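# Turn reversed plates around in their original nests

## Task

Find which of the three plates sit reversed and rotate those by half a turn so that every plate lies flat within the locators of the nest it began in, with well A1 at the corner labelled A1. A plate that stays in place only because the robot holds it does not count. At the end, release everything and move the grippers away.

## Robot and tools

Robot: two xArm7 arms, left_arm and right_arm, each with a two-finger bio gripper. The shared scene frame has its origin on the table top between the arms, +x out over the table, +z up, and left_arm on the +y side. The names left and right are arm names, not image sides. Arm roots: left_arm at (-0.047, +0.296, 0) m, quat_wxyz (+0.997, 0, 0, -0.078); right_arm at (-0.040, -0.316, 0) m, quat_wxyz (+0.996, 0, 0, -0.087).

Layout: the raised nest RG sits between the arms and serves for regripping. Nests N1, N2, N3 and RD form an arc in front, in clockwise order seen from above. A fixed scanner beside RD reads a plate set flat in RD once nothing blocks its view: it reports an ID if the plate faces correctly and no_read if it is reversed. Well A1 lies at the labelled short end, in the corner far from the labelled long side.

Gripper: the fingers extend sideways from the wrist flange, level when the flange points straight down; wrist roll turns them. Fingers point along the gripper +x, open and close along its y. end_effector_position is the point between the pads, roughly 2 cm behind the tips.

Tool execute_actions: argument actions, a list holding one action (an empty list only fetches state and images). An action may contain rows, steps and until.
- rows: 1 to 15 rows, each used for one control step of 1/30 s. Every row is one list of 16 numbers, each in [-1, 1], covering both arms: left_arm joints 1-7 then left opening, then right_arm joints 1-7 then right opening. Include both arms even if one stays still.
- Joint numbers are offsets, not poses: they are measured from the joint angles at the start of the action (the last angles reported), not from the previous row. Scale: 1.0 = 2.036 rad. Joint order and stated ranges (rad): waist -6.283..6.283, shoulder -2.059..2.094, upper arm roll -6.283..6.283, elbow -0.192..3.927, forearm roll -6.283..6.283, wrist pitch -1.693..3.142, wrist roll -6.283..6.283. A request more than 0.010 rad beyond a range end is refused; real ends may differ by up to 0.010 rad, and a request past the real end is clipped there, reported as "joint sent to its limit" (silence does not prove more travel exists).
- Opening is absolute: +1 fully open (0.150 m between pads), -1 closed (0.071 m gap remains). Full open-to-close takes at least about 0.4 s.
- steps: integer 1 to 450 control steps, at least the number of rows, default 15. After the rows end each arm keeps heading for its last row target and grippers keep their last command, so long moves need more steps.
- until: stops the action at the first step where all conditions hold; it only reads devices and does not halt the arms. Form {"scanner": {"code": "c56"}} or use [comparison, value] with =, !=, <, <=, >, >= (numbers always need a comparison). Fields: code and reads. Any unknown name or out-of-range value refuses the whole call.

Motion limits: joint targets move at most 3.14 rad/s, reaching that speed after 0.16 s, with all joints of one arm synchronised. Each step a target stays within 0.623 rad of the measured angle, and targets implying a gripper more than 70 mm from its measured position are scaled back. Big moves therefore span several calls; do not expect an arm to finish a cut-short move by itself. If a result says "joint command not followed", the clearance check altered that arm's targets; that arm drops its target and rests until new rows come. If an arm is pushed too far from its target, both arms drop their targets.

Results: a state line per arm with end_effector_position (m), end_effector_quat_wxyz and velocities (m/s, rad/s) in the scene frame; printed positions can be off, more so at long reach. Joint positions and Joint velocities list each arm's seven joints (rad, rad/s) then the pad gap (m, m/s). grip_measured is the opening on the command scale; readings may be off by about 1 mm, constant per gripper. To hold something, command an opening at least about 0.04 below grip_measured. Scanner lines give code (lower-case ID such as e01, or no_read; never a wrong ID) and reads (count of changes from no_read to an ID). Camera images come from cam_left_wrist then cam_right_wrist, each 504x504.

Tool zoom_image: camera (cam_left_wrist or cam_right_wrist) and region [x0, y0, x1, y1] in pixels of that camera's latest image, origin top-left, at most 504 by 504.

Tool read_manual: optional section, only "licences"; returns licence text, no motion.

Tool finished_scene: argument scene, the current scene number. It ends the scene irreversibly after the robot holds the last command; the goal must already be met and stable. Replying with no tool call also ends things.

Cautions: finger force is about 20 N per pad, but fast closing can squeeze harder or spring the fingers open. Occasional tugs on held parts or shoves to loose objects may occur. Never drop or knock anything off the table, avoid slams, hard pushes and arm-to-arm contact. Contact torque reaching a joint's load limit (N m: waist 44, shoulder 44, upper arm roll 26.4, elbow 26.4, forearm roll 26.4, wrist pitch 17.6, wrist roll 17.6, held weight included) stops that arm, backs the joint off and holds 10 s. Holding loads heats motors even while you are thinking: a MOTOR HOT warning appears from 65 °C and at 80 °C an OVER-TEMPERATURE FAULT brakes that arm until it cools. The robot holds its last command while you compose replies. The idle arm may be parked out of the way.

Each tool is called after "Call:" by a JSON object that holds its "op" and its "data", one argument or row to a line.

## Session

Call:
{"op": "execute_actions", "data": {
  "actions": []
}}

Scene clock: 0.00 s.
left_arm: end_effector_position=(+0.2410, +0.3882, +0.3315) grip_measured=+1.00 end_effector_quat_wxyz=(+0.643, -0.144, +0.150, -0.737) end_effector_velocity=(+0.000, -0.000, +0.000) end_effector_angular_velocity=(+0.001, -0.000, -0.002) | right_arm: end_effector_position=(+0.4317, -0.7439, +0.3118) grip_measured=+1.00 end_effector_quat_wxyz=(+0.728, -0.572, -0.013, +0.379) end_effector_velocity=(+0.000, +0.000, +0.000) end_effector_angular_velocity=(+0.001, -0.001, +0.001)
Joint positions: left_arm=[ 0.349 -0.112  0.363  1.028  0.285  1.483  2.179  0.15 ] | right_arm=[-0.849  0.377 -0.021  1.578 -2.229  0.026  0.217  0.15 ]
Joint velocities: left_arm=[ 0.    -0.001 -0.001 -0.     0.001 -0.     0.     0.   ] | right_arm=[ 0.     0.     0.     0.     0.    -0.001  0.     0.   ]
scanner: code=no_read reads=0

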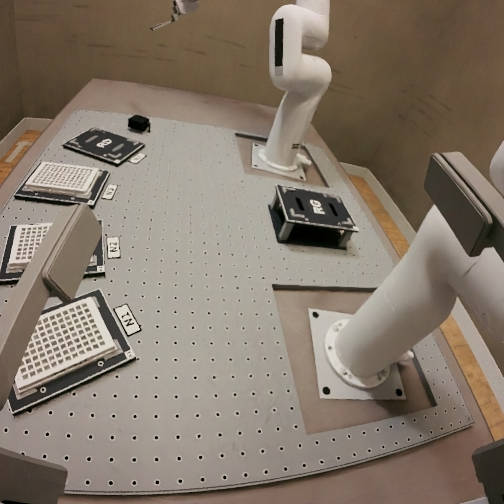

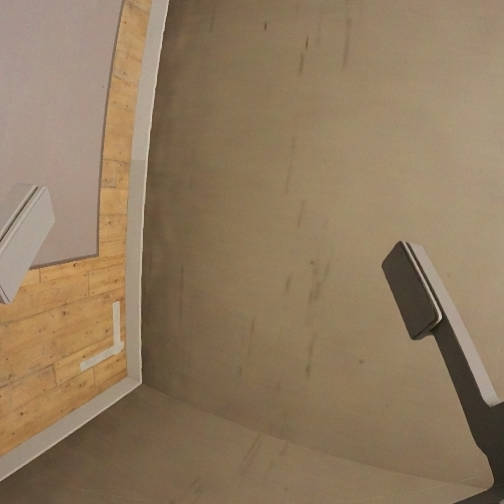

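Call:
{"op": "zoom_image", "data": {
  "camera": "cam_left_wrist",
  "region": [0, 280, 150, 420]
}}

Call:
{"op": "zoom_image", "data": {
  "camera": "cam_left_wrist",
  "region": [5, 150, 125, 220]
}}

Call:
{"op": "zoom_image", "data": {
  "camera": "cam_left_wrist",
  "region": [0, 210, 130, 295]
}}

Region (0, 280, 150, 420) of cam_left_wrist's 504x504 image, scaled by 3.360, with more detail than that image has; it fills the top 470 rows of this view, and the rest is white.

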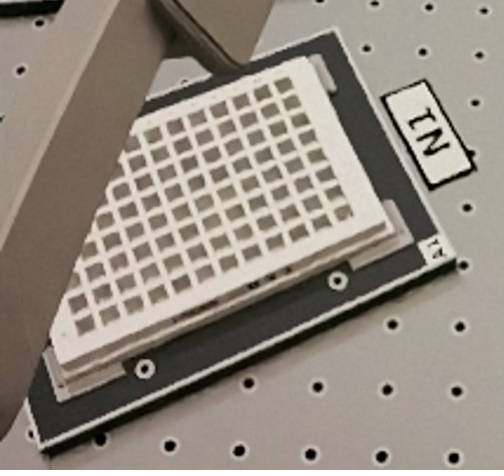

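Region (5, 150, 125, 220) of cam_left_wrist's 504x504 image, scaled by 4.200, with more detail than that image has; it fills the top 294 rows of this view, and the rest is white.

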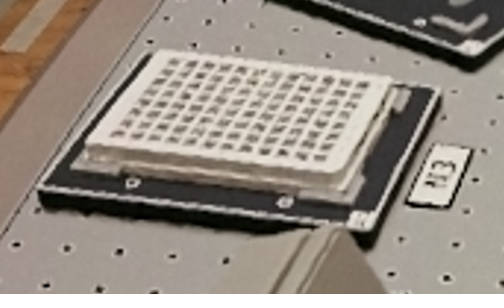

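Region (0, 210, 130, 295) of cam_left_wrist's 504x504 image, scaled by 3.877, with more detail than that image has; it fills the top 330 rows of this view, and the rest is white.

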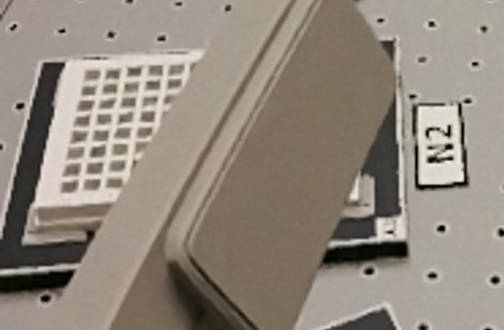

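Call:
{"op": "execute_actions", "data": {
  "actions": [
    {"rows": [[-0.1167,0.2714,-0.0891,0.2321,-0.07,-0.1248,0.1306,0.4, 0.1965,-0.2834,0.0103,-0.2456,0.3045,0.1473,-0.1965,1]], "steps": 14}
  ]
}}

Scene clock: 21.83 s.
left_arm: end_effector_position=(+0.3526, +0.3278, +0.2937) grip_measured=+0.40 end_effector_quat_wxyz=(-0.472, +0.077, -0.143, +0.867) end_effector_velocity=(+0.244, -0.220, -0.146) end_effector_angular_velocity=(-0.143, -0.211, -1.116) | right_arm: end_effector_position=(+0.4839, -0.6340, +0.3884) grip_measured=+1.00 end_effector_quat_wxyz=(+0.708, -0.603, -0.052, +0.365) end_effector_velocity=(+0.086, +0.315, +0.182) end_effector_angular_velocity=(-0.026, -0.223, +0.092)
Joint positions: left_arm=[0.192 0.253 0.244 1.34  0.191 1.316 2.354 0.126] | right_arm=[-0.669  0.118 -0.011  1.354 -1.951  0.16   0.038  0.15 ]
Joint velocities: left_arm=[-0.387  0.891 -0.303  0.752 -0.229 -0.405  0.425 -0.   ] | right_arm=[ 0.489 -0.703  0.035 -0.599  0.748  0.359 -0.481  0.   ]
scanner: code=no_read reads=0

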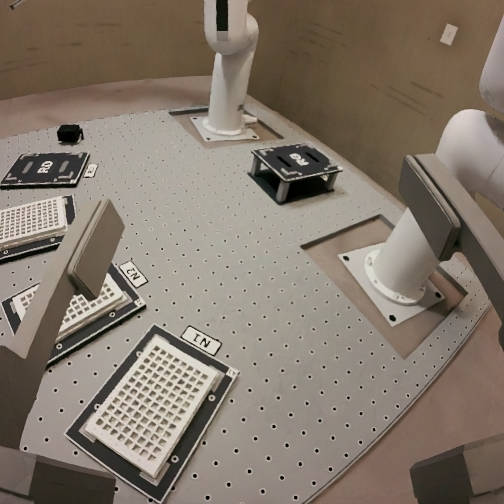

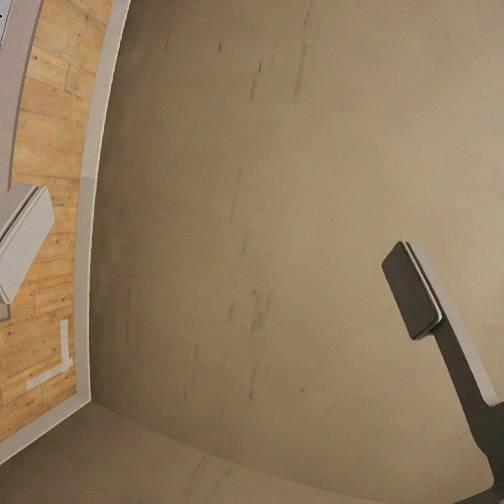

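Call:
{"op": "execute_actions", "data": {
  "actions": []
}}

Scene clock: 49.43 s.
left_arm: end_effector_position=(+0.3889, +0.2904, +0.2681) grip_measured=+0.40 end_effector_quat_wxyz=(-0.395, +0.056, -0.129, +0.908) end_effector_velocity=(+0.000, +0.000, -0.000) end_effector_angular_velocity=(-0.000, +0.000, +0.001) | right_arm: end_effector_position=(+0.4928, -0.5836, +0.4146) grip_measured=+1.00 end_effector_quat_wxyz=(+0.706, -0.607, -0.066, +0.359) end_effector_velocity=(-0.000, +0.000, -0.000) end_effector_angular_velocity=(+0.000, +0.001, +0.001)
Joint positions: left_arm=[0.131 0.394 0.197 1.461 0.155 1.251 2.423 0.126] | right_arm=[-0.589  0.003 -0.007  1.254 -1.827  0.22  -0.042  0.15 ]
Joint velocities: left_arm=[-0.     0.001  0.001  0.    -0.001 -0.     0.     0.   ] | right_arm=[-0.    -0.     0.    -0.001 -0.    -0.    -0.     0.   ]
scanner: code=no_read reads=0

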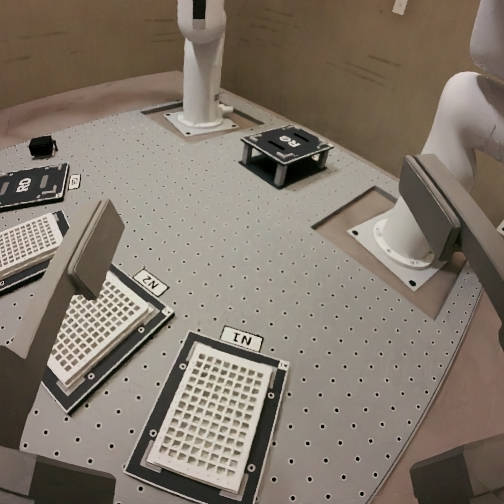

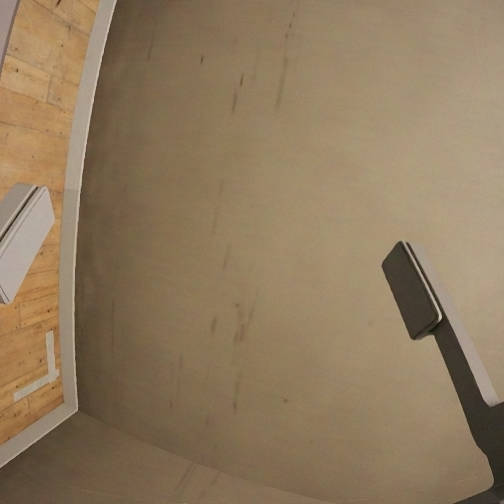

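Call:
{"op": "zoom_image", "data": {
  "camera": "cam_left_wrist",
  "region": [20, 250, 200, 430]
}}

Call:
{"op": "zoom_image", "data": {
  "camera": "cam_left_wrist",
  "region": [110, 320, 300, 504]
}}

Region (20, 250, 200, 430) of cam_left_wrist's 504x504 image, scaled by 2.800, with more detail than that image has.

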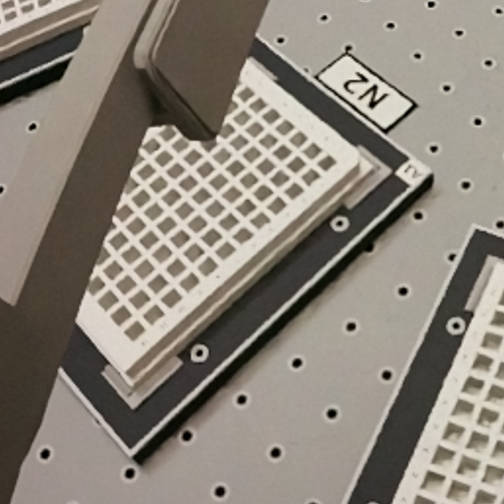

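Region (110, 320, 300, 504) of cam_left_wrist's 504x504 image, scaled by 2.653, with more detail than that image has; it fills the top 488 rows of this view, and the rest is white.

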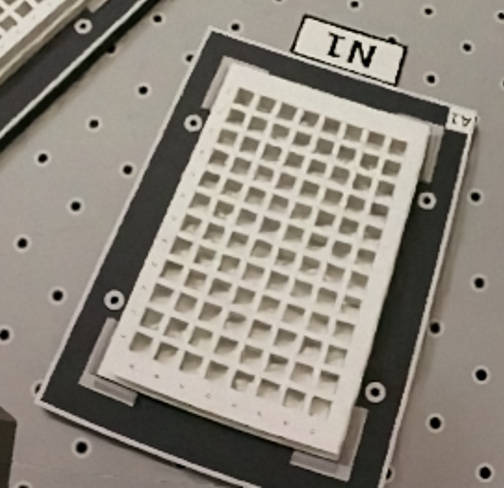

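Call:
{"op": "zoom_image", "data": {
  "camera": "cam_left_wrist",
  "region": [90, 270, 180, 360]
}}

Call:
{"op": "zoom_image", "data": {
  "camera": "cam_left_wrist",
  "region": [40, 330, 130, 420]
}}

Call:
{"op": "zoom_image", "data": {
  "camera": "cam_left_wrist",
  "region": [0, 200, 100, 300]
}}

Region (90, 270, 180, 360) of cam_left_wrist's 504x504 image, scaled by 5.600, with more detail than that image has.

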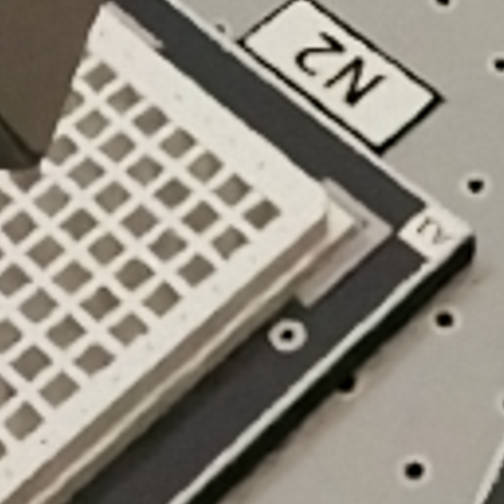

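Region (40, 330, 130, 420) of cam_left_wrist's 504x504 image, scaled by 5.600, with more detail than that image has.

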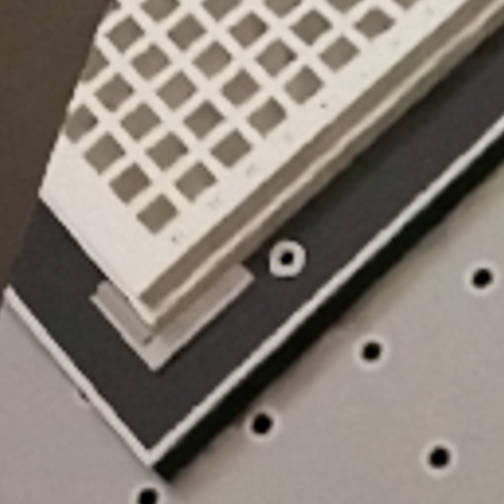

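Region (0, 200, 100, 300) of cam_left_wrist's 504x504 image, scaled by 5.040, with more detail than that image has.

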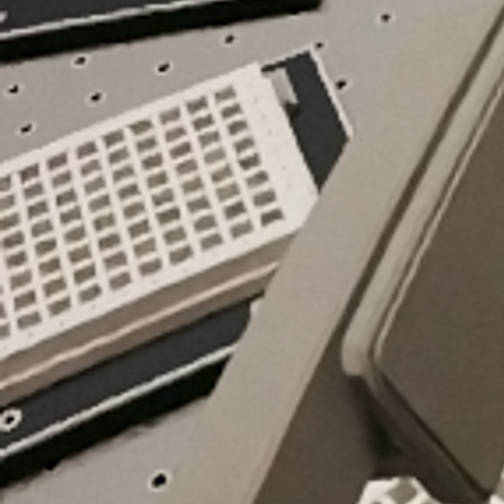

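Call:
{"op": "execute_actions", "data": {
  "actions": [
    {"rows":[
[0.0004,0.0026,-0.0012,0.0005,-0.001,-0.0034,0.0021,0.36,0,-0.0013,0,-0.0034,0,0,0,1],
[0.0015,0.01,-0.0047,0.0018,-0.0037,-0.0128,0.0079,0.32,0,-0.0049,0,-0.0131,0,0,0,1],
[0.0033,0.0215,-0.0101,0.0038,-0.0079,-0.0274,0.0169,0.28,0,-0.0104,0,-0.0281,0,0,0,1],
[0.0055,0.0362,-0.017,0.0063,-0.0133,-0.0462,0.0285,0.24,0,-0.0175,0,-0.0474,0,0,0,1],
[0.0081,0.0535,-0.0251,0.0094,-0.0197,-0.0683,0.0422,0.2,0,-0.0259,0,-0.07,0,0,0,1],
[0.0111,0.0727,-0.0341,0.0127,-0.0268,-0.0927,0.0572,0.16,0,-0.0352,0,-0.095,0,0,0,1],
[0.0141,0.0929,-0.0436,0.0162,-0.0342,-0.1185,0.0732,0.12,0,-0.045,0,-0.1215,0,0,0,1],
[0.0173,0.1136,-0.0532,0.0199,-0.0419,-0.1448,0.0894,0.08,0,-0.055,0,-0.1485,0,0,0,1],
[0.0203,0.1338,-0.0627,0.0234,-0.0493,-0.1706,0.1054,0.04,0,-0.0648,0,-0.175,0,0,0,1],
[0.0233,0.153,-0.0717,0.0267,-0.0564,-0.195,0.1204,0,0,-0.0741,0,-0.2,0,0,0,1],
[0.0259,0.1703,-0.0798,0.0298,-0.0628,-0.2171,0.1341,-0.04,0,-0.0825,0,-0.2226,0,0,0,1],
[0.0281,0.185,-0.0867,0.0323,-0.0682,-0.2359,0.1457,-0.08,0,-0.0896,0,-0.2419,0,0,0,1],
[0.0299,0.1965,-0.0921,0.0343,-0.0724,-0.2505,0.1547,-0.12,0,-0.0951,0,-0.2569,0,0,0,1],
[0.031,0.2039,-0.0956,0.0356,-0.0751,-0.26,0.1605,-0.16,0,-0.0987,0,-0.2666,0,0,0,1],
[0.0314,0.2065,-0.0968,0.0361,-0.0761,-0.2633,0.1626,-0.2,0,-0.1,0,-0.27,0,0,0,1]],"steps":18}
  ]
}}

Scene clock: 88.40 s.
left_arm: end_effector_position=(+0.4225, +0.2668, +0.1260) grip_measured=-0.19 end_effector_quat_wxyz=(-0.250, +0.015, -0.034, +0.968) end_effector_velocity=(+0.042, -0.059, -0.345) end_effector_angular_velocity=(-0.423, -0.316, -0.594) | right_arm: end_effector_position=(+0.4251, -0.5178, +0.2975) grip_measured=+1.00 end_effector_quat_wxyz=(+0.759, -0.510, -0.034, +0.404) end_effector_velocity=(-0.176, +0.172, -0.254) end_effector_angular_velocity=(+0.389, +0.396, +0.001)
Joint positions: left_arm=[0.179 0.711 0.049 1.516 0.039 0.849 2.671 0.103] | right_arm=[-0.589 -0.143 -0.007  0.861 -1.827  0.22  -0.042  0.15 ]
Joint velocities: left_arm=[ 0.113  0.732 -0.343  0.129 -0.271 -0.932  0.576 -0.009] | right_arm=[ 0.    -0.328  0.    -0.883  0.001  0.    -0.     0.   ]
scanner: code=no_read reads=0

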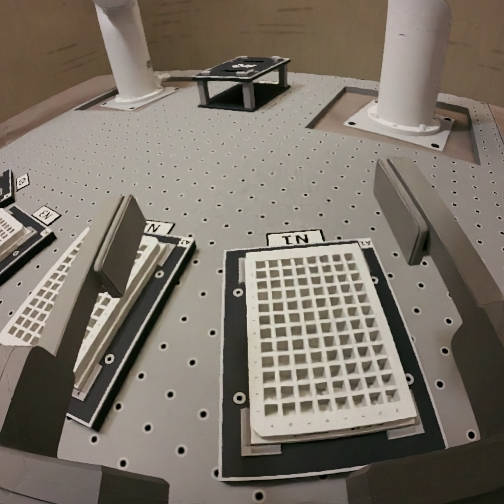

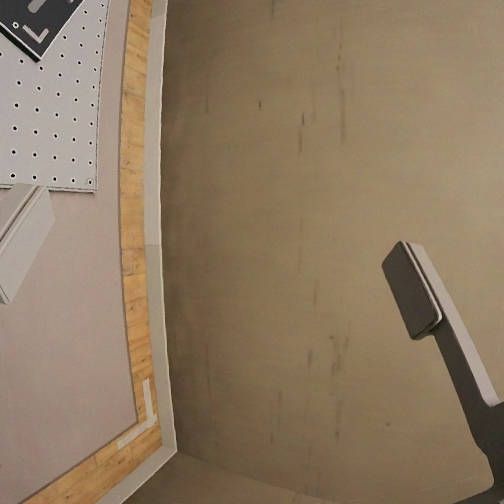

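Call:
{"op": "execute_actions", "data": {
  "actions": []
}}

Scene clock: 89.63 s.
left_arm: end_effector_position=(+0.4271, +0.2582, +0.0767) grip_measured=-0.20 end_effector_quat_wxyz=(-0.212, -0.003, +0.000, +0.977) end_effector_velocity=(-0.000, +0.001, +0.000) end_effector_angular_velocity=(+0.001, -0.000, +0.001) | right_arm: end_effector_position=(+0.3952, -0.4886, +0.2571) grip_measured=+1.00 end_effector_quat_wxyz=(+0.775, -0.472, -0.023, +0.419) end_effector_velocity=(-0.000, +0.000, -0.000) end_effector_angular_velocity=(-0.000, +0.000, +0.001)
Joint positions: left_arm=[ 0.195  0.814  0.     1.534 -0.     0.715  2.754  0.103] | right_arm=[-0.589 -0.196 -0.007  0.717 -1.827  0.22  -0.042  0.15 ]
Joint velocities: left_arm=[-0.    -0.     0.002 -0.     0.     0.    -0.     0.   ] | right_arm=[ 0.     0.    -0.    -0.    -0.001 -0.     0.     0.   ]
scanner: code=no_read reads=0

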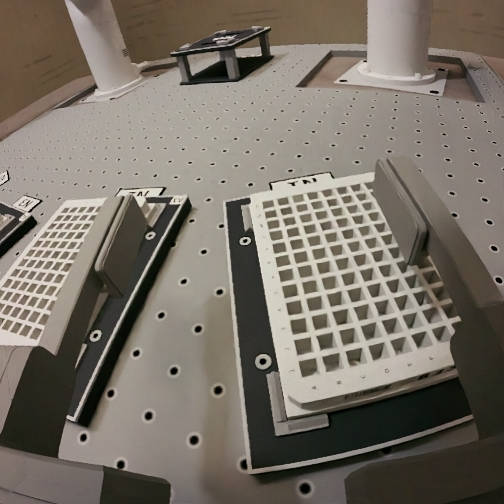

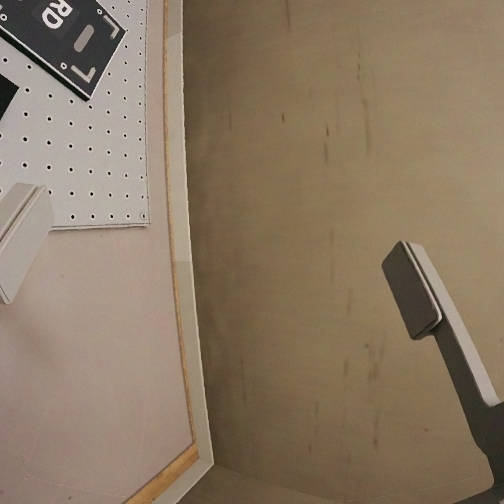

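Call:
{"op": "execute_actions", "data": {
  "actions": [
    {"rows":[
[0.0031,-0.0027,0,-0.0051,0,-0.0024,-0.0009,-0.2,0,0,0,-0.006,0,0,0,1],
[0.0108,-0.0095,0,-0.0179,0,-0.0084,-0.0032,-0.2,0,0,0,-0.021,0,0,0,1],
[0.0208,-0.0184,0,-0.0345,0,-0.0161,-0.0061,-0.2,0,0,0,-0.04,0,0,0,1],
[0.0308,-0.0272,0,-0.051,0,-0.0238,-0.009,-0.2,0,0,0,-0.059,0,0,0,1],
[0.0385,-0.034,0,-0.0638,0,-0.0298,-0.0113,-0.2,0,0,0,-0.074,0,0,0,1],
[0.0416,-0.0367,0,-0.0689,0,-0.0322,-0.0122,-0.2,0,0,0,-0.08,0,0,0,1]],"steps":6}
  ]
}}

Scene clock: 116.37 s.
left_arm: end_effector_position=(+0.4205, +0.2665, +0.0766) grip_measured=-0.20 end_effector_quat_wxyz=(-0.226, -0.003, +0.002, +0.974) end_effector_velocity=(-0.094, +0.145, +0.001) end_effector_angular_velocity=(+0.001, +0.006, +0.454) | right_arm: end_effector_position=(+0.3849, -0.4787, +0.2379) grip_measured=+1.00 end_effector_quat_wxyz=(+0.783, -0.453, -0.017, +0.426) end_effector_velocity=(-0.156, +0.152, -0.284) end_effector_angular_velocity=(+0.466, +0.481, +0.004)
Joint positions: left_arm=[ 0.219  0.792 -0.003  1.492 -0.     0.694  2.746  0.103] | right_arm=[-0.589 -0.197 -0.008  0.671 -1.827  0.221 -0.042  0.15 ]
Joint velocities: left_arm=[ 0.352 -0.312  0.002 -0.582 -0.001 -0.265 -0.101  0.   ] | right_arm=[-0.     0.006  0.001 -0.664 -0.002 -0.001 -0.     0.   ]
scanner: code=no_read reads=0

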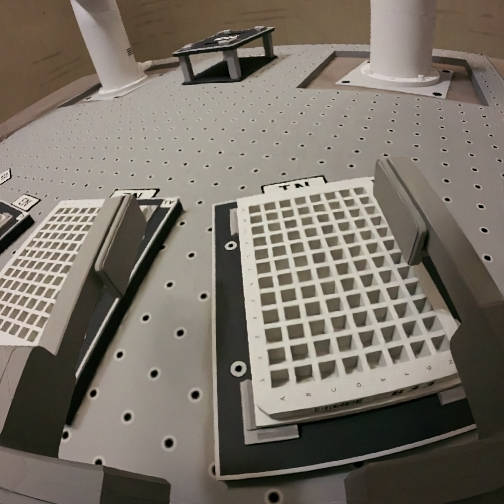

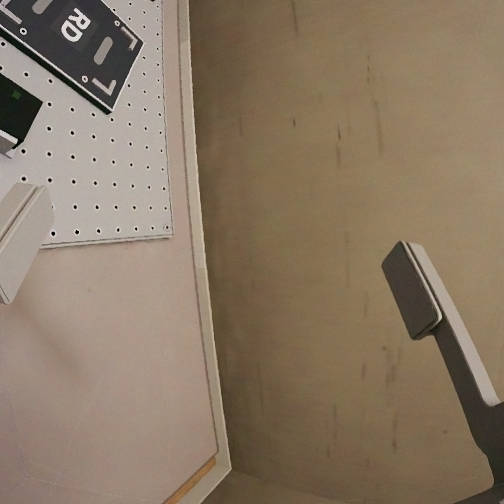

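Call:
{"op": "execute_actions", "data": {
  "actions": []
}}

Scene clock: 117.33 s.
left_arm: end_effector_position=(+0.4036, +0.2919, +0.0766) grip_measured=-0.20 end_effector_quat_wxyz=(-0.265, -0.003, +0.000, +0.964) end_effector_velocity=(+0.000, +0.001, +0.001) end_effector_angular_velocity=(+0.000, -0.001, +0.003) | right_arm: end_effector_position=(+0.3573, -0.4516, +0.1930) grip_measured=+1.00 end_effector_quat_wxyz=(+0.800, -0.405, -0.002, +0.443) end_effector_velocity=(-0.000, +0.000, -0.000) end_effector_angular_velocity=(+0.000, +0.001, +0.001)
Joint positions: left_arm=[ 0.28   0.74   0.     1.394 -0.     0.649  2.729  0.103] | right_arm=[-0.589 -0.196 -0.007  0.561 -1.827  0.22  -0.042  0.15 ]
Joint velocities: left_arm=[ 0.001 -0.002  0.001  0.    -0.001  0.    -0.     0.   ] | right_arm=[-0.  0. -0. -0. -0. -0. -0.  0.]
scanner: code=no_read reads=0

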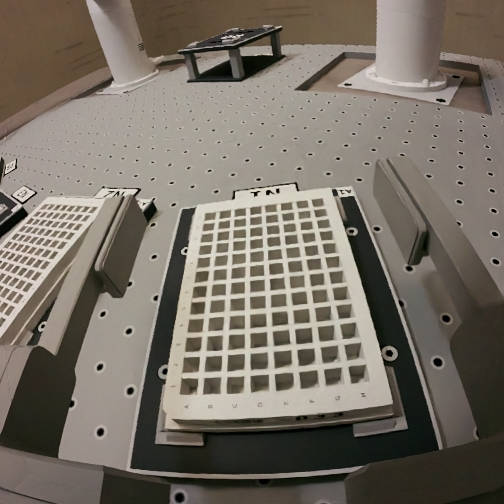

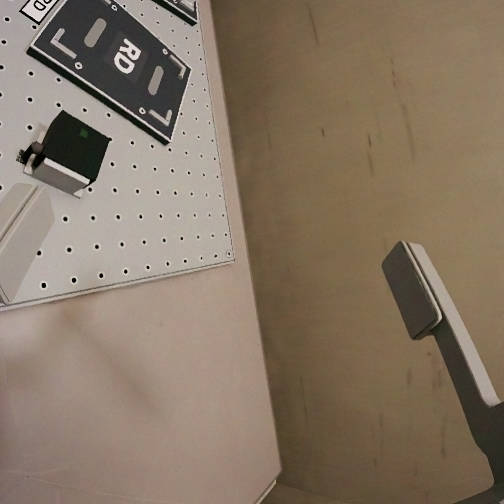

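Call:
{"op": "zoom_image", "data": {
  "camera": "cam_left_wrist",
  "region": [80, 150, 440, 330]
}}

Call:
{"op": "zoom_image", "data": {
  "camera": "cam_left_wrist",
  "region": [110, 330, 290, 490]
}}

Call:
{"op": "zoom_image", "data": {
  "camera": "cam_left_wrist",
  "region": [280, 330, 460, 490]
}}

Region (80, 150, 440, 330) of cam_left_wrist's 504x504 image, scaled by 1.400, with more detail than that image has.

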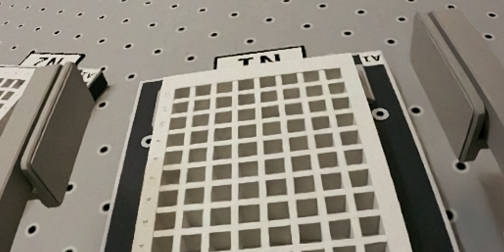

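Region (110, 330, 290, 490) of cam_left_wrist's 504x504 image, scaled by 2.800, with more detail than that image has.

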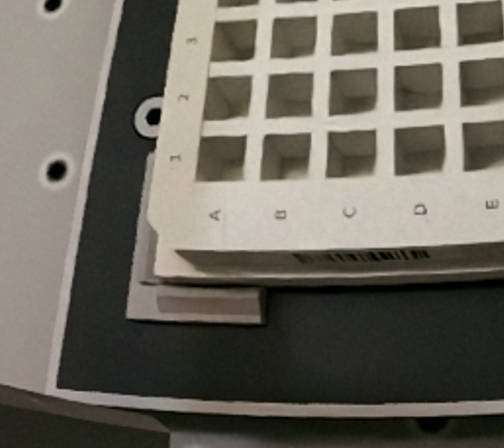

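Region (280, 330, 460, 490) of cam_left_wrist's 504x504 image, scaled by 2.800, with more detail than that image has.

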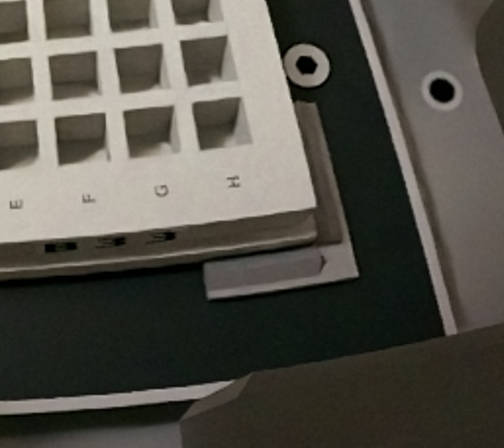

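Call:
{"op": "execute_actions", "data": {
  "actions": [
    {"rows":[
[0,0.0031,0,0.0007,0,-0.0023,0,-0.25,0,0,0,0,0,0,0,1],
[0,0.0103,0,0.0025,0,-0.0078,0,-0.3,0,0,0,0,0,0,0,1],
[0,0.0191,0,0.0047,0,-0.0144,0,-0.35,0,0,0,0,0,0,0,1],
[0,0.0263,0,0.0065,0,-0.0199,0,-0.4,0,0,0,0,0,0,0,1],
[0,0.0294,0,0.0072,0,-0.0222,0,-0.45,0,0,0,0,0,0,0,1]],"steps":5}
  ]
}}

Call:
{"op": "zoom_image", "data": {
  "camera": "cam_left_wrist",
  "region": [0, 0, 60, 60]
}}

Scene clock: 145.10 s.
left_arm: end_effector_position=(+0.4048, +0.2920, +0.0710) grip_measured=-0.35 end_effector_quat_wxyz=(-0.265, -0.005, +0.001, +0.964) end_effector_velocity=(+0.007, +0.001, -0.112) end_effector_angular_velocity=(+0.003, -0.018, +0.001) | right_arm: end_effector_position=(+0.3573, -0.4516, +0.1930) grip_measured=+1.00 end_effector_quat_wxyz=(+0.800, -0.405, -0.002, +0.443) end_effector_velocity=(+0.000, -0.000, +0.000) end_effector_angular_velocity=(-0.001, -0.000, +0.001)
Joint positions: left_arm=[ 0.28   0.753  0.     1.399 -0.     0.637  2.729  0.097] | right_arm=[-0.589 -0.196 -0.007  0.561 -1.827  0.22  -0.042  0.15 ]
Joint velocities: left_arm=[ 0.     0.258  0.001  0.075  0.    -0.201 -0.    -0.056] | right_arm=[-0.    -0.     0.     0.001 -0.     0.    -0.     0.   ]
scanner: code=no_read reads=0

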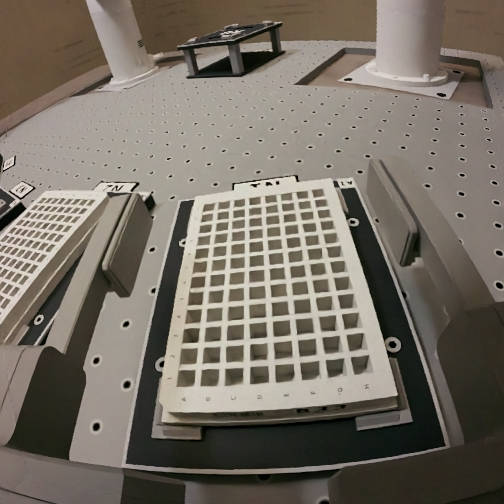

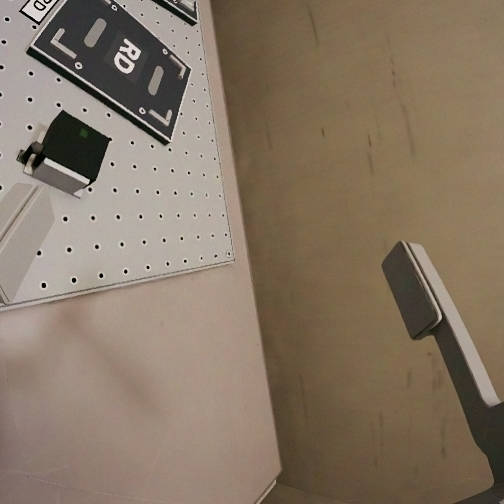

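Region (0, 0, 60, 60) of cam_left_wrist's 504x504 image, scaled by 8.400, with more detail than that image has.

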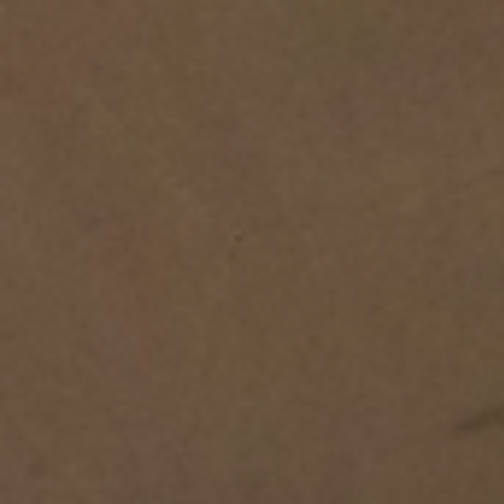

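Call:
{"op": "execute_actions", "data": {
  "actions": []
}}

Call:
{"op": "zoom_image", "data": {
  "camera": "cam_left_wrist",
  "region": [90, 170, 230, 310]
}}

Call:
{"op": "zoom_image", "data": {
  "camera": "cam_left_wrist",
  "region": [300, 140, 440, 280]
}}

Scene clock: 147.83 s.
left_arm: end_effector_position=(+0.4036, +0.2919, +0.0502) grip_measured=-0.45 end_effector_quat_wxyz=(-0.265, -0.003, +0.000, +0.964) end_effector_velocity=(+0.000, -0.001, +0.000) end_effector_angular_velocity=(-0.001, -0.000, -0.001) | right_arm: end_effector_position=(+0.3573, -0.4516, +0.1930) grip_measured=+1.00 end_effector_quat_wxyz=(+0.800, -0.405, -0.002, +0.443) end_effector_velocity=(+0.000, -0.000, +0.000) end_effector_angular_velocity=(-0.002, +0.000, +0.000)
Joint positions: left_arm=[ 0.28   0.8    0.     1.409 -0.     0.604  2.729  0.093] | right_arm=[-0.589 -0.196 -0.007  0.561 -1.827  0.22  -0.042  0.15 ]
Joint velocities: left_arm=[-0.001 -0.    -0.001 -0.    -0.     0.     0.     0.   ] | right_arm=[-0.     0.    -0.     0.001  0.     0.001 -0.001  0.   ]
scanner: code=no_read reads=0

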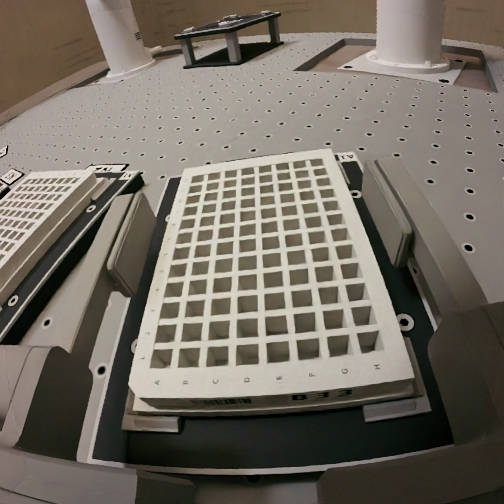

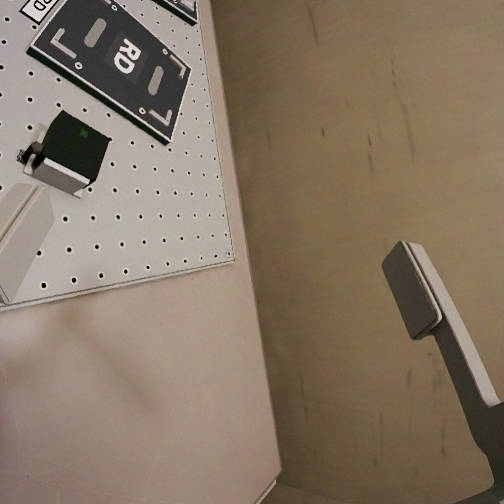

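Region (90, 170, 230, 310) of cam_left_wrist's 504x504 image, scaled by 3.600, with more detail than that image has.

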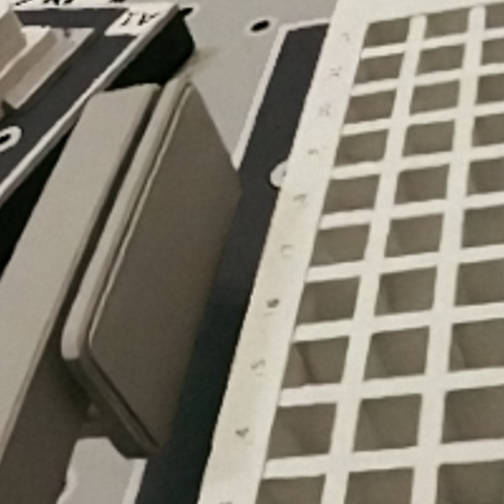

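Region (300, 140, 440, 280) of cam_left_wrist's 504x504 image, scaled by 3.600, with more detail than that image has.

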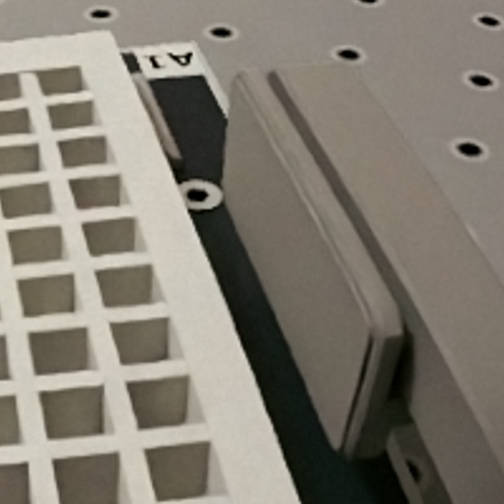

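Call:
{"op": "execute_actions", "data": {
  "actions": [
    {"rows":[
[0,0.002,0,0.0006,0,-0.0014,0,-0.48,0,0,0,0,0,0,0,1],
[0,0.0054,0,0.0016,0,-0.0038,0,-0.52,0,0,0,0,0,0,0,1],
[0,0.0074,0,0.0022,0,-0.0052,0,-0.55,0,0,0,0,0,0,0,1]],"steps":3}
  ]
}}

Scene clock: 164.53 s.
left_arm: end_effector_position=(+0.4038, +0.2919, +0.0497) grip_measured=-0.49 end_effector_quat_wxyz=(-0.265, -0.003, +0.000, +0.964) end_effector_velocity=(+0.005, +0.000, -0.019) end_effector_angular_velocity=(+0.002, -0.020, -0.002) | right_arm: end_effector_position=(+0.3573, -0.4516, +0.1930) grip_measured=+1.00 end_effector_quat_wxyz=(+0.800, -0.405, -0.002, +0.443) end_effector_velocity=(-0.000, +0.001, -0.000) end_effector_angular_velocity=(+0.002, -0.000, +0.000)
Joint positions: left_arm=[ 0.28   0.801  0.     1.41  -0.     0.602  2.729  0.091] | right_arm=[-0.589 -0.196 -0.007  0.561 -1.827  0.22  -0.042  0.15 ]
Joint velocities: left_arm=[-0.     0.049 -0.001  0.026  0.001 -0.043 -0.    -0.032] | right_arm=[ 0.     0.     0.001 -0.001  0.    -0.     0.001  0.   ]
scanner: code=no_read reads=0

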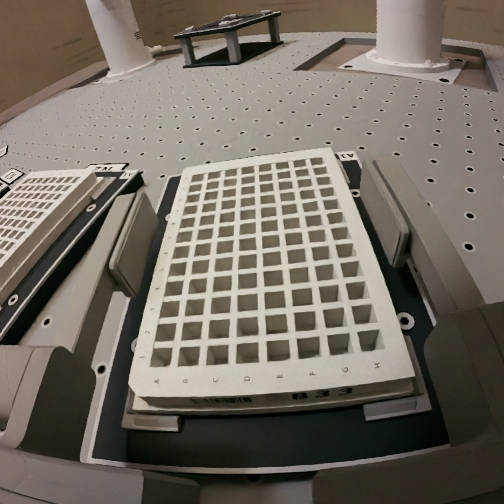

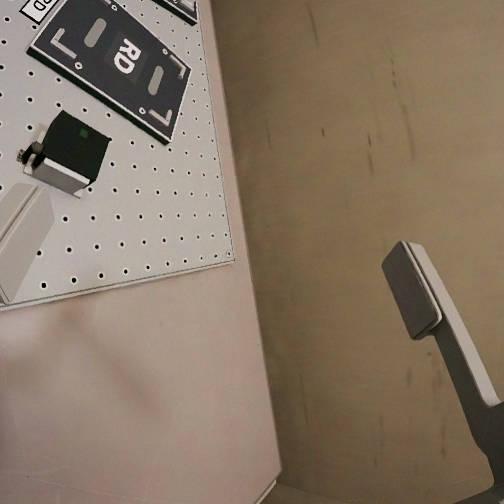

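Call:
{"op": "execute_actions", "data": {
  "actions": []
}}

Call:
{"op": "zoom_image", "data": {
  "camera": "cam_left_wrist",
  "region": [90, 170, 230, 310]
}}

Call:
{"op": "zoom_image", "data": {
  "camera": "cam_left_wrist",
  "region": [300, 140, 440, 280]
}}

Call:
{"op": "zoom_image", "data": {
  "camera": "cam_left_wrist",
  "region": [70, 330, 238, 480]
}}

Call:
{"op": "zoom_image", "data": {
  "camera": "cam_left_wrist",
  "region": [310, 310, 478, 460]
}}

Scene clock: 167.20 s.
left_arm: end_effector_position=(+0.4036, +0.2919, +0.0437) grip_measured=-0.55 end_effector_quat_wxyz=(-0.265, -0.003, +0.000, +0.964) end_effector_velocity=(+0.000, -0.000, +0.000) end_effector_angular_velocity=(-0.000, -0.001, +0.000) | right_arm: end_effector_position=(+0.3573, -0.4516, +0.1930) grip_measured=+1.00 end_effector_quat_wxyz=(+0.800, -0.405, -0.002, +0.443) end_effector_velocity=(-0.000, +0.000, -0.000) end_effector_angular_velocity=(-0.000, +0.001, +0.001)
Joint positions: left_arm=[ 0.28   0.815  0.     1.413 -0.     0.593  2.729  0.089] | right_arm=[-0.589 -0.196 -0.007  0.561 -1.827  0.22  -0.042  0.15 ]
Joint velocities: left_arm=[ 0.    -0.001 -0.     0.    -0.     0.     0.     0.   ] | right_arm=[ 0.     0.     0.    -0.001 -0.     0.    -0.001  0.   ]
scanner: code=no_read reads=0

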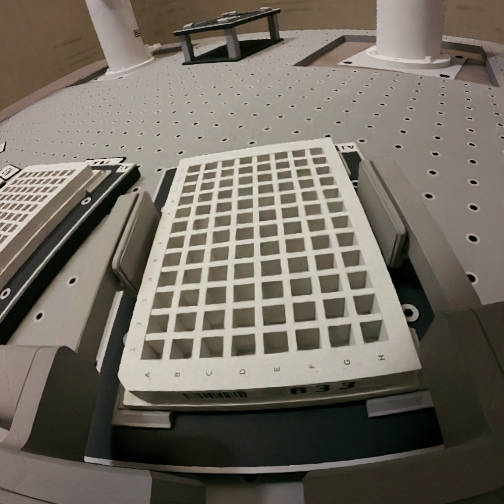

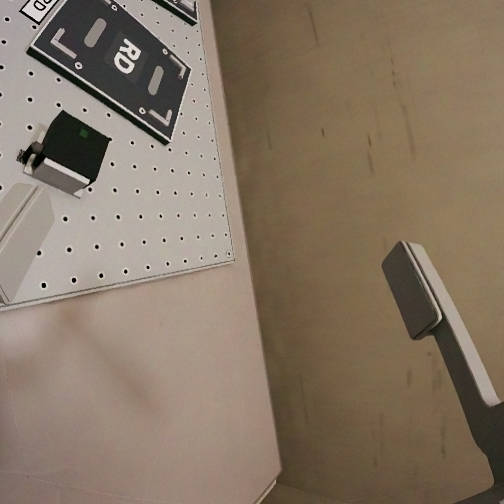

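Region (90, 170, 230, 310) of cam_left_wrist's 504x504 image, scaled by 3.600, with more detail than that image has.

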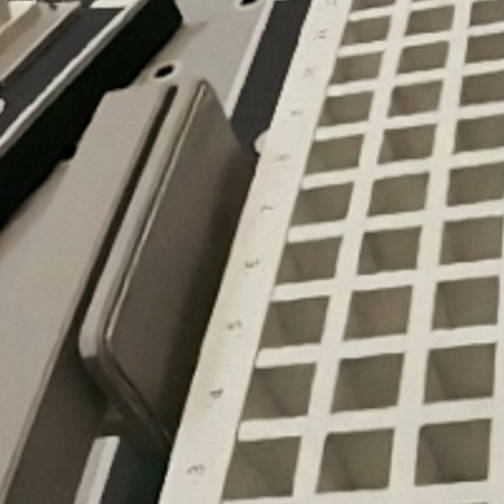

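Region (300, 140, 440, 280) of cam_left_wrist's 504x504 image, scaled by 3.600, with more detail than that image has.

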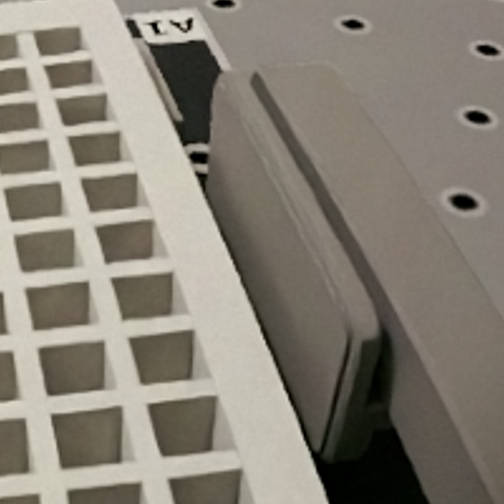

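Region (70, 330, 238, 480) of cam_left_wrist's 504x504 image, scaled by 3.000, with more detail than that image has; it fills the top 450 rows of this view, and the rest is white.

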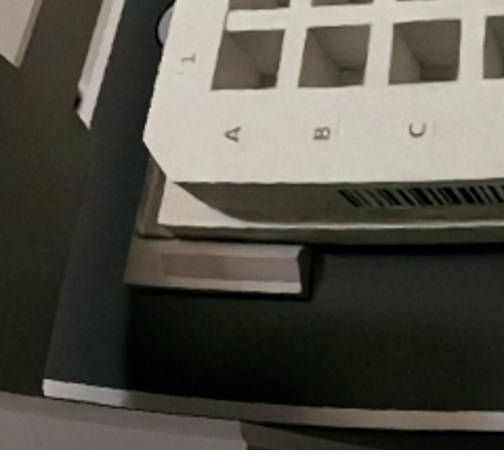

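Region (310, 310, 478, 460) of cam_left_wrist's 504x504 image, scaled by 3.000, with more detail than that image has; it fills the top 450 rows of this view, and the rest is white.

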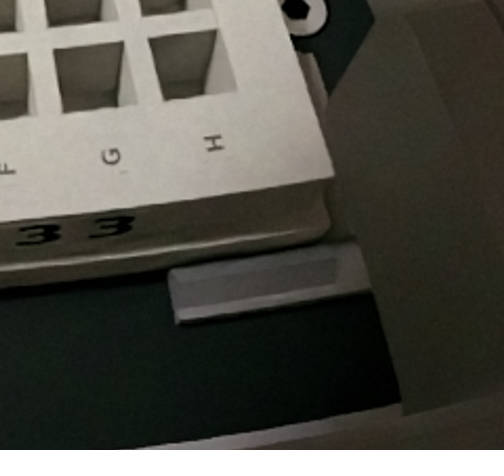

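Call:
{"op": "execute_actions", "data": {
  "actions": [
    {"rows":[
[0,0,0,0,0,0,0,-0.59,0,0,0,0,0,0,0,1],
[0,0,0,0,0,0,0,-0.63,0,0,0,0,0,0,0,1],
[0,0,0,0,0,0,0,-0.66,0,0,0,0,0,0,0,1],
[0,0,0,0,0,0,0,-0.68,0,0,0,0,0,0,0,1],
[0,0,0,0,0,0,0,-0.70,0,0,0,0,0,0,0,1],
[0,0,0,0,0,0,0,-0.72,0,0,0,0,0,0,0,1],
[0,0,0,0,0,0,0,-0.745,0,0,0,0,0,0,0,1],
[0,0,0,0,0,0,0,-0.77,0,0,0,0,0,0,0,1],
[0,0,0,0,0,0,0,-0.82,0,0,0,0,0,0,0,1]],"steps":9}
  ]
}}

Scene clock: 173.23 s.
left_arm: end_effector_position=(+0.4036, +0.2919, +0.0437) grip_measured=-0.70 end_effector_quat_wxyz=(-0.265, -0.003, +0.000, +0.964) end_effector_velocity=(-0.000, -0.000, -0.000) end_effector_angular_velocity=(-0.000, +0.001, -0.001) | right_arm: end_effector_position=(+0.3573, -0.4516, +0.1930) grip_measured=+1.00 end_effector_quat_wxyz=(+0.800, -0.405, -0.002, +0.443) end_effector_velocity=(+0.000, +0.000, +0.000) end_effector_angular_velocity=(-0.000, +0.000, +0.000)
Joint positions: left_arm=[ 0.28   0.815  0.     1.413 -0.     0.593  2.729  0.083] | right_arm=[-0.589 -0.196 -0.007  0.561 -1.827  0.22  -0.042  0.15 ]
Joint velocities: left_arm=[ 0.     0.001 -0.001 -0.     0.001  0.    -0.     0.   ] | right_arm=[ 0.  0.  0.  0.  0.  0. -0.  0.]
scanner: code=no_read reads=0

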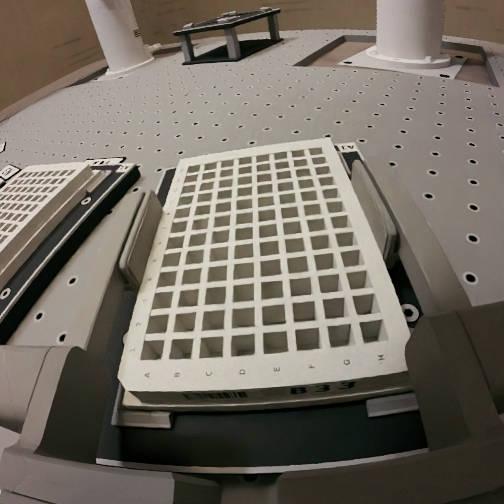

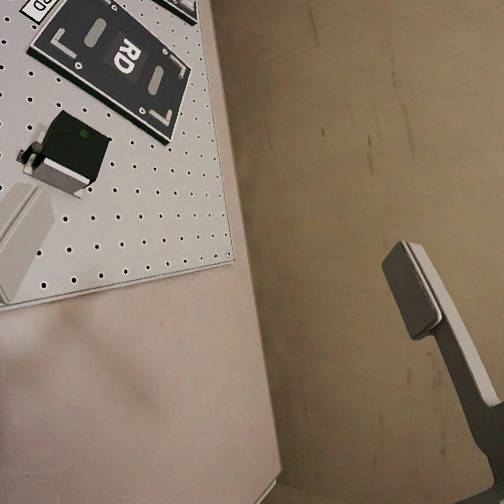

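Call:
{"op": "zoom_image", "data": {
  "camera": "cam_left_wrist",
  "region": [90, 370, 230, 480]
}}

Call:
{"op": "zoom_image", "data": {
  "camera": "cam_left_wrist",
  "region": [300, 360, 440, 470]
}}

Call:
{"op": "zoom_image", "data": {
  "camera": "cam_left_wrist",
  "region": [140, 120, 392, 240]
}}

Region (90, 370, 230, 480) of cam_left_wrist's 504x504 image, scaled by 3.600, with more detail than that image has; it fills the top 396 rows of this view, and the rest is white.

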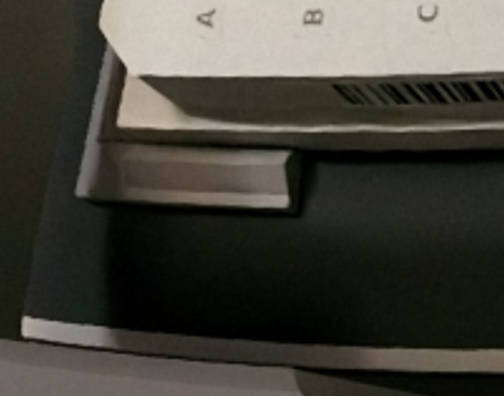

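Region (300, 360, 440, 470) of cam_left_wrist's 504x504 image, scaled by 3.600, with more detail than that image has; it fills the top 396 rows of this view, and the rest is white.

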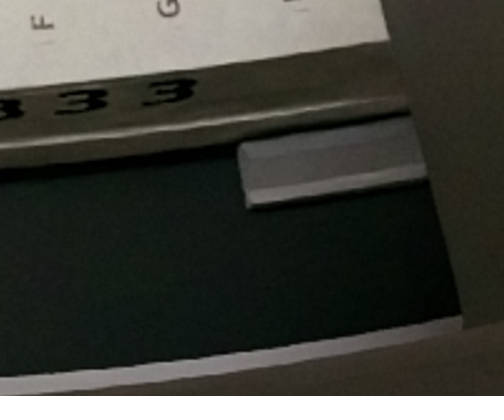

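Region (140, 120, 392, 240) of cam_left_wrist's 504x504 image, scaled by 2.000, with more detail than that image has; it fills the top 240 rows of this view, and the rest is white.

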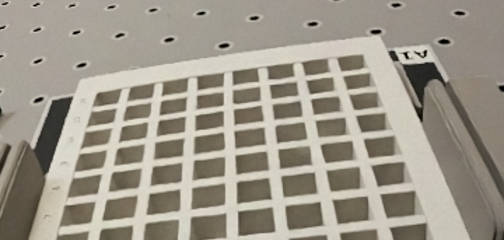

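Call:
{"op": "execute_actions", "data": {
  "actions": [
    {"rows":[
[0,-0.0011,0,-0.0002,0,0.0006,0,-0.82,0,0,0,0,0,0,0,1],
[0,-0.0027,0,-0.0006,0,0.0016,0,-0.82,0,0,0,0,0,0,0,1],
[0,-0.005,0,-0.0012,0,0.0032,0,-0.82,0,0,0,0,0,0,0,1],
[0,-0.008,0,-0.0021,0,0.0054,0,-0.82,0,0,0,0,0,0,0,1],
[0,-0.0114,0,-0.0032,0,0.0079,0,-0.82,0,0,0,0,0,0,0,1],
[0,-0.01395,0,-0.004,0,0.0099,0,-0.82,0,0,0,0,0,0,0,1]],"steps":6}
  ]
}}

Scene clock: 186.73 s.
left_arm: end_effector_position=(+0.4034, +0.2919, +0.0468) grip_measured=-0.70 end_effector_quat_wxyz=(-0.265, -0.002, +0.000, +0.964) end_effector_velocity=(+0.001, +0.000, +0.049) end_effector_angular_velocity=(+0.000, -0.001, +0.001) | right_arm: end_effector_position=(+0.3573, -0.4516, +0.1930) grip_measured=+1.00 end_effector_quat_wxyz=(+0.800, -0.405, -0.002, +0.443) end_effector_velocity=(-0.000, +0.000, -0.000) end_effector_angular_velocity=(+0.001, +0.001, +0.000)
Joint positions: left_arm=[ 0.28   0.807  0.     1.411 -0.     0.599  2.729  0.083] | right_arm=[-0.589 -0.196 -0.007  0.561 -1.827  0.22  -0.042  0.15 ]
Joint velocities: left_arm=[ 0.    -0.114  0.    -0.033 -0.     0.08   0.     0.   ] | right_arm=[-0.     0.    -0.    -0.001  0.001 -0.    -0.001  0.   ]
scanner: code=no_read reads=0

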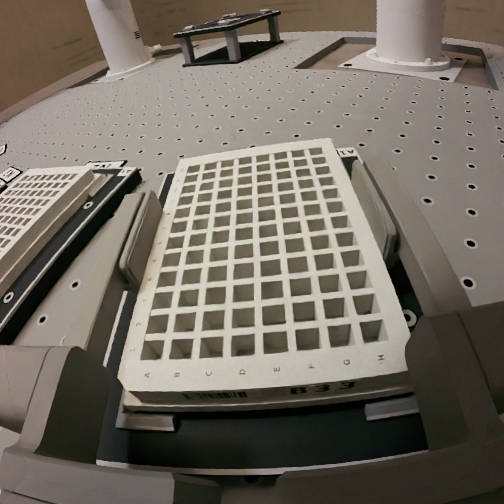

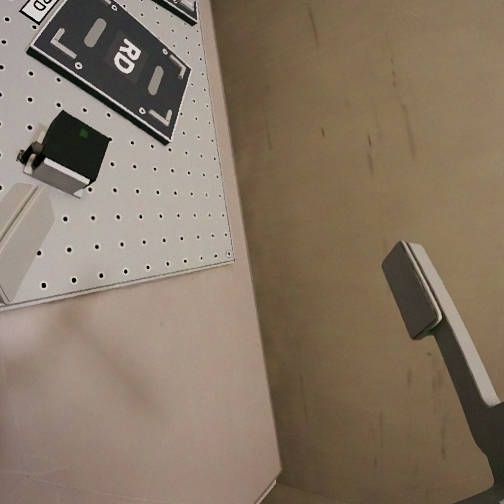

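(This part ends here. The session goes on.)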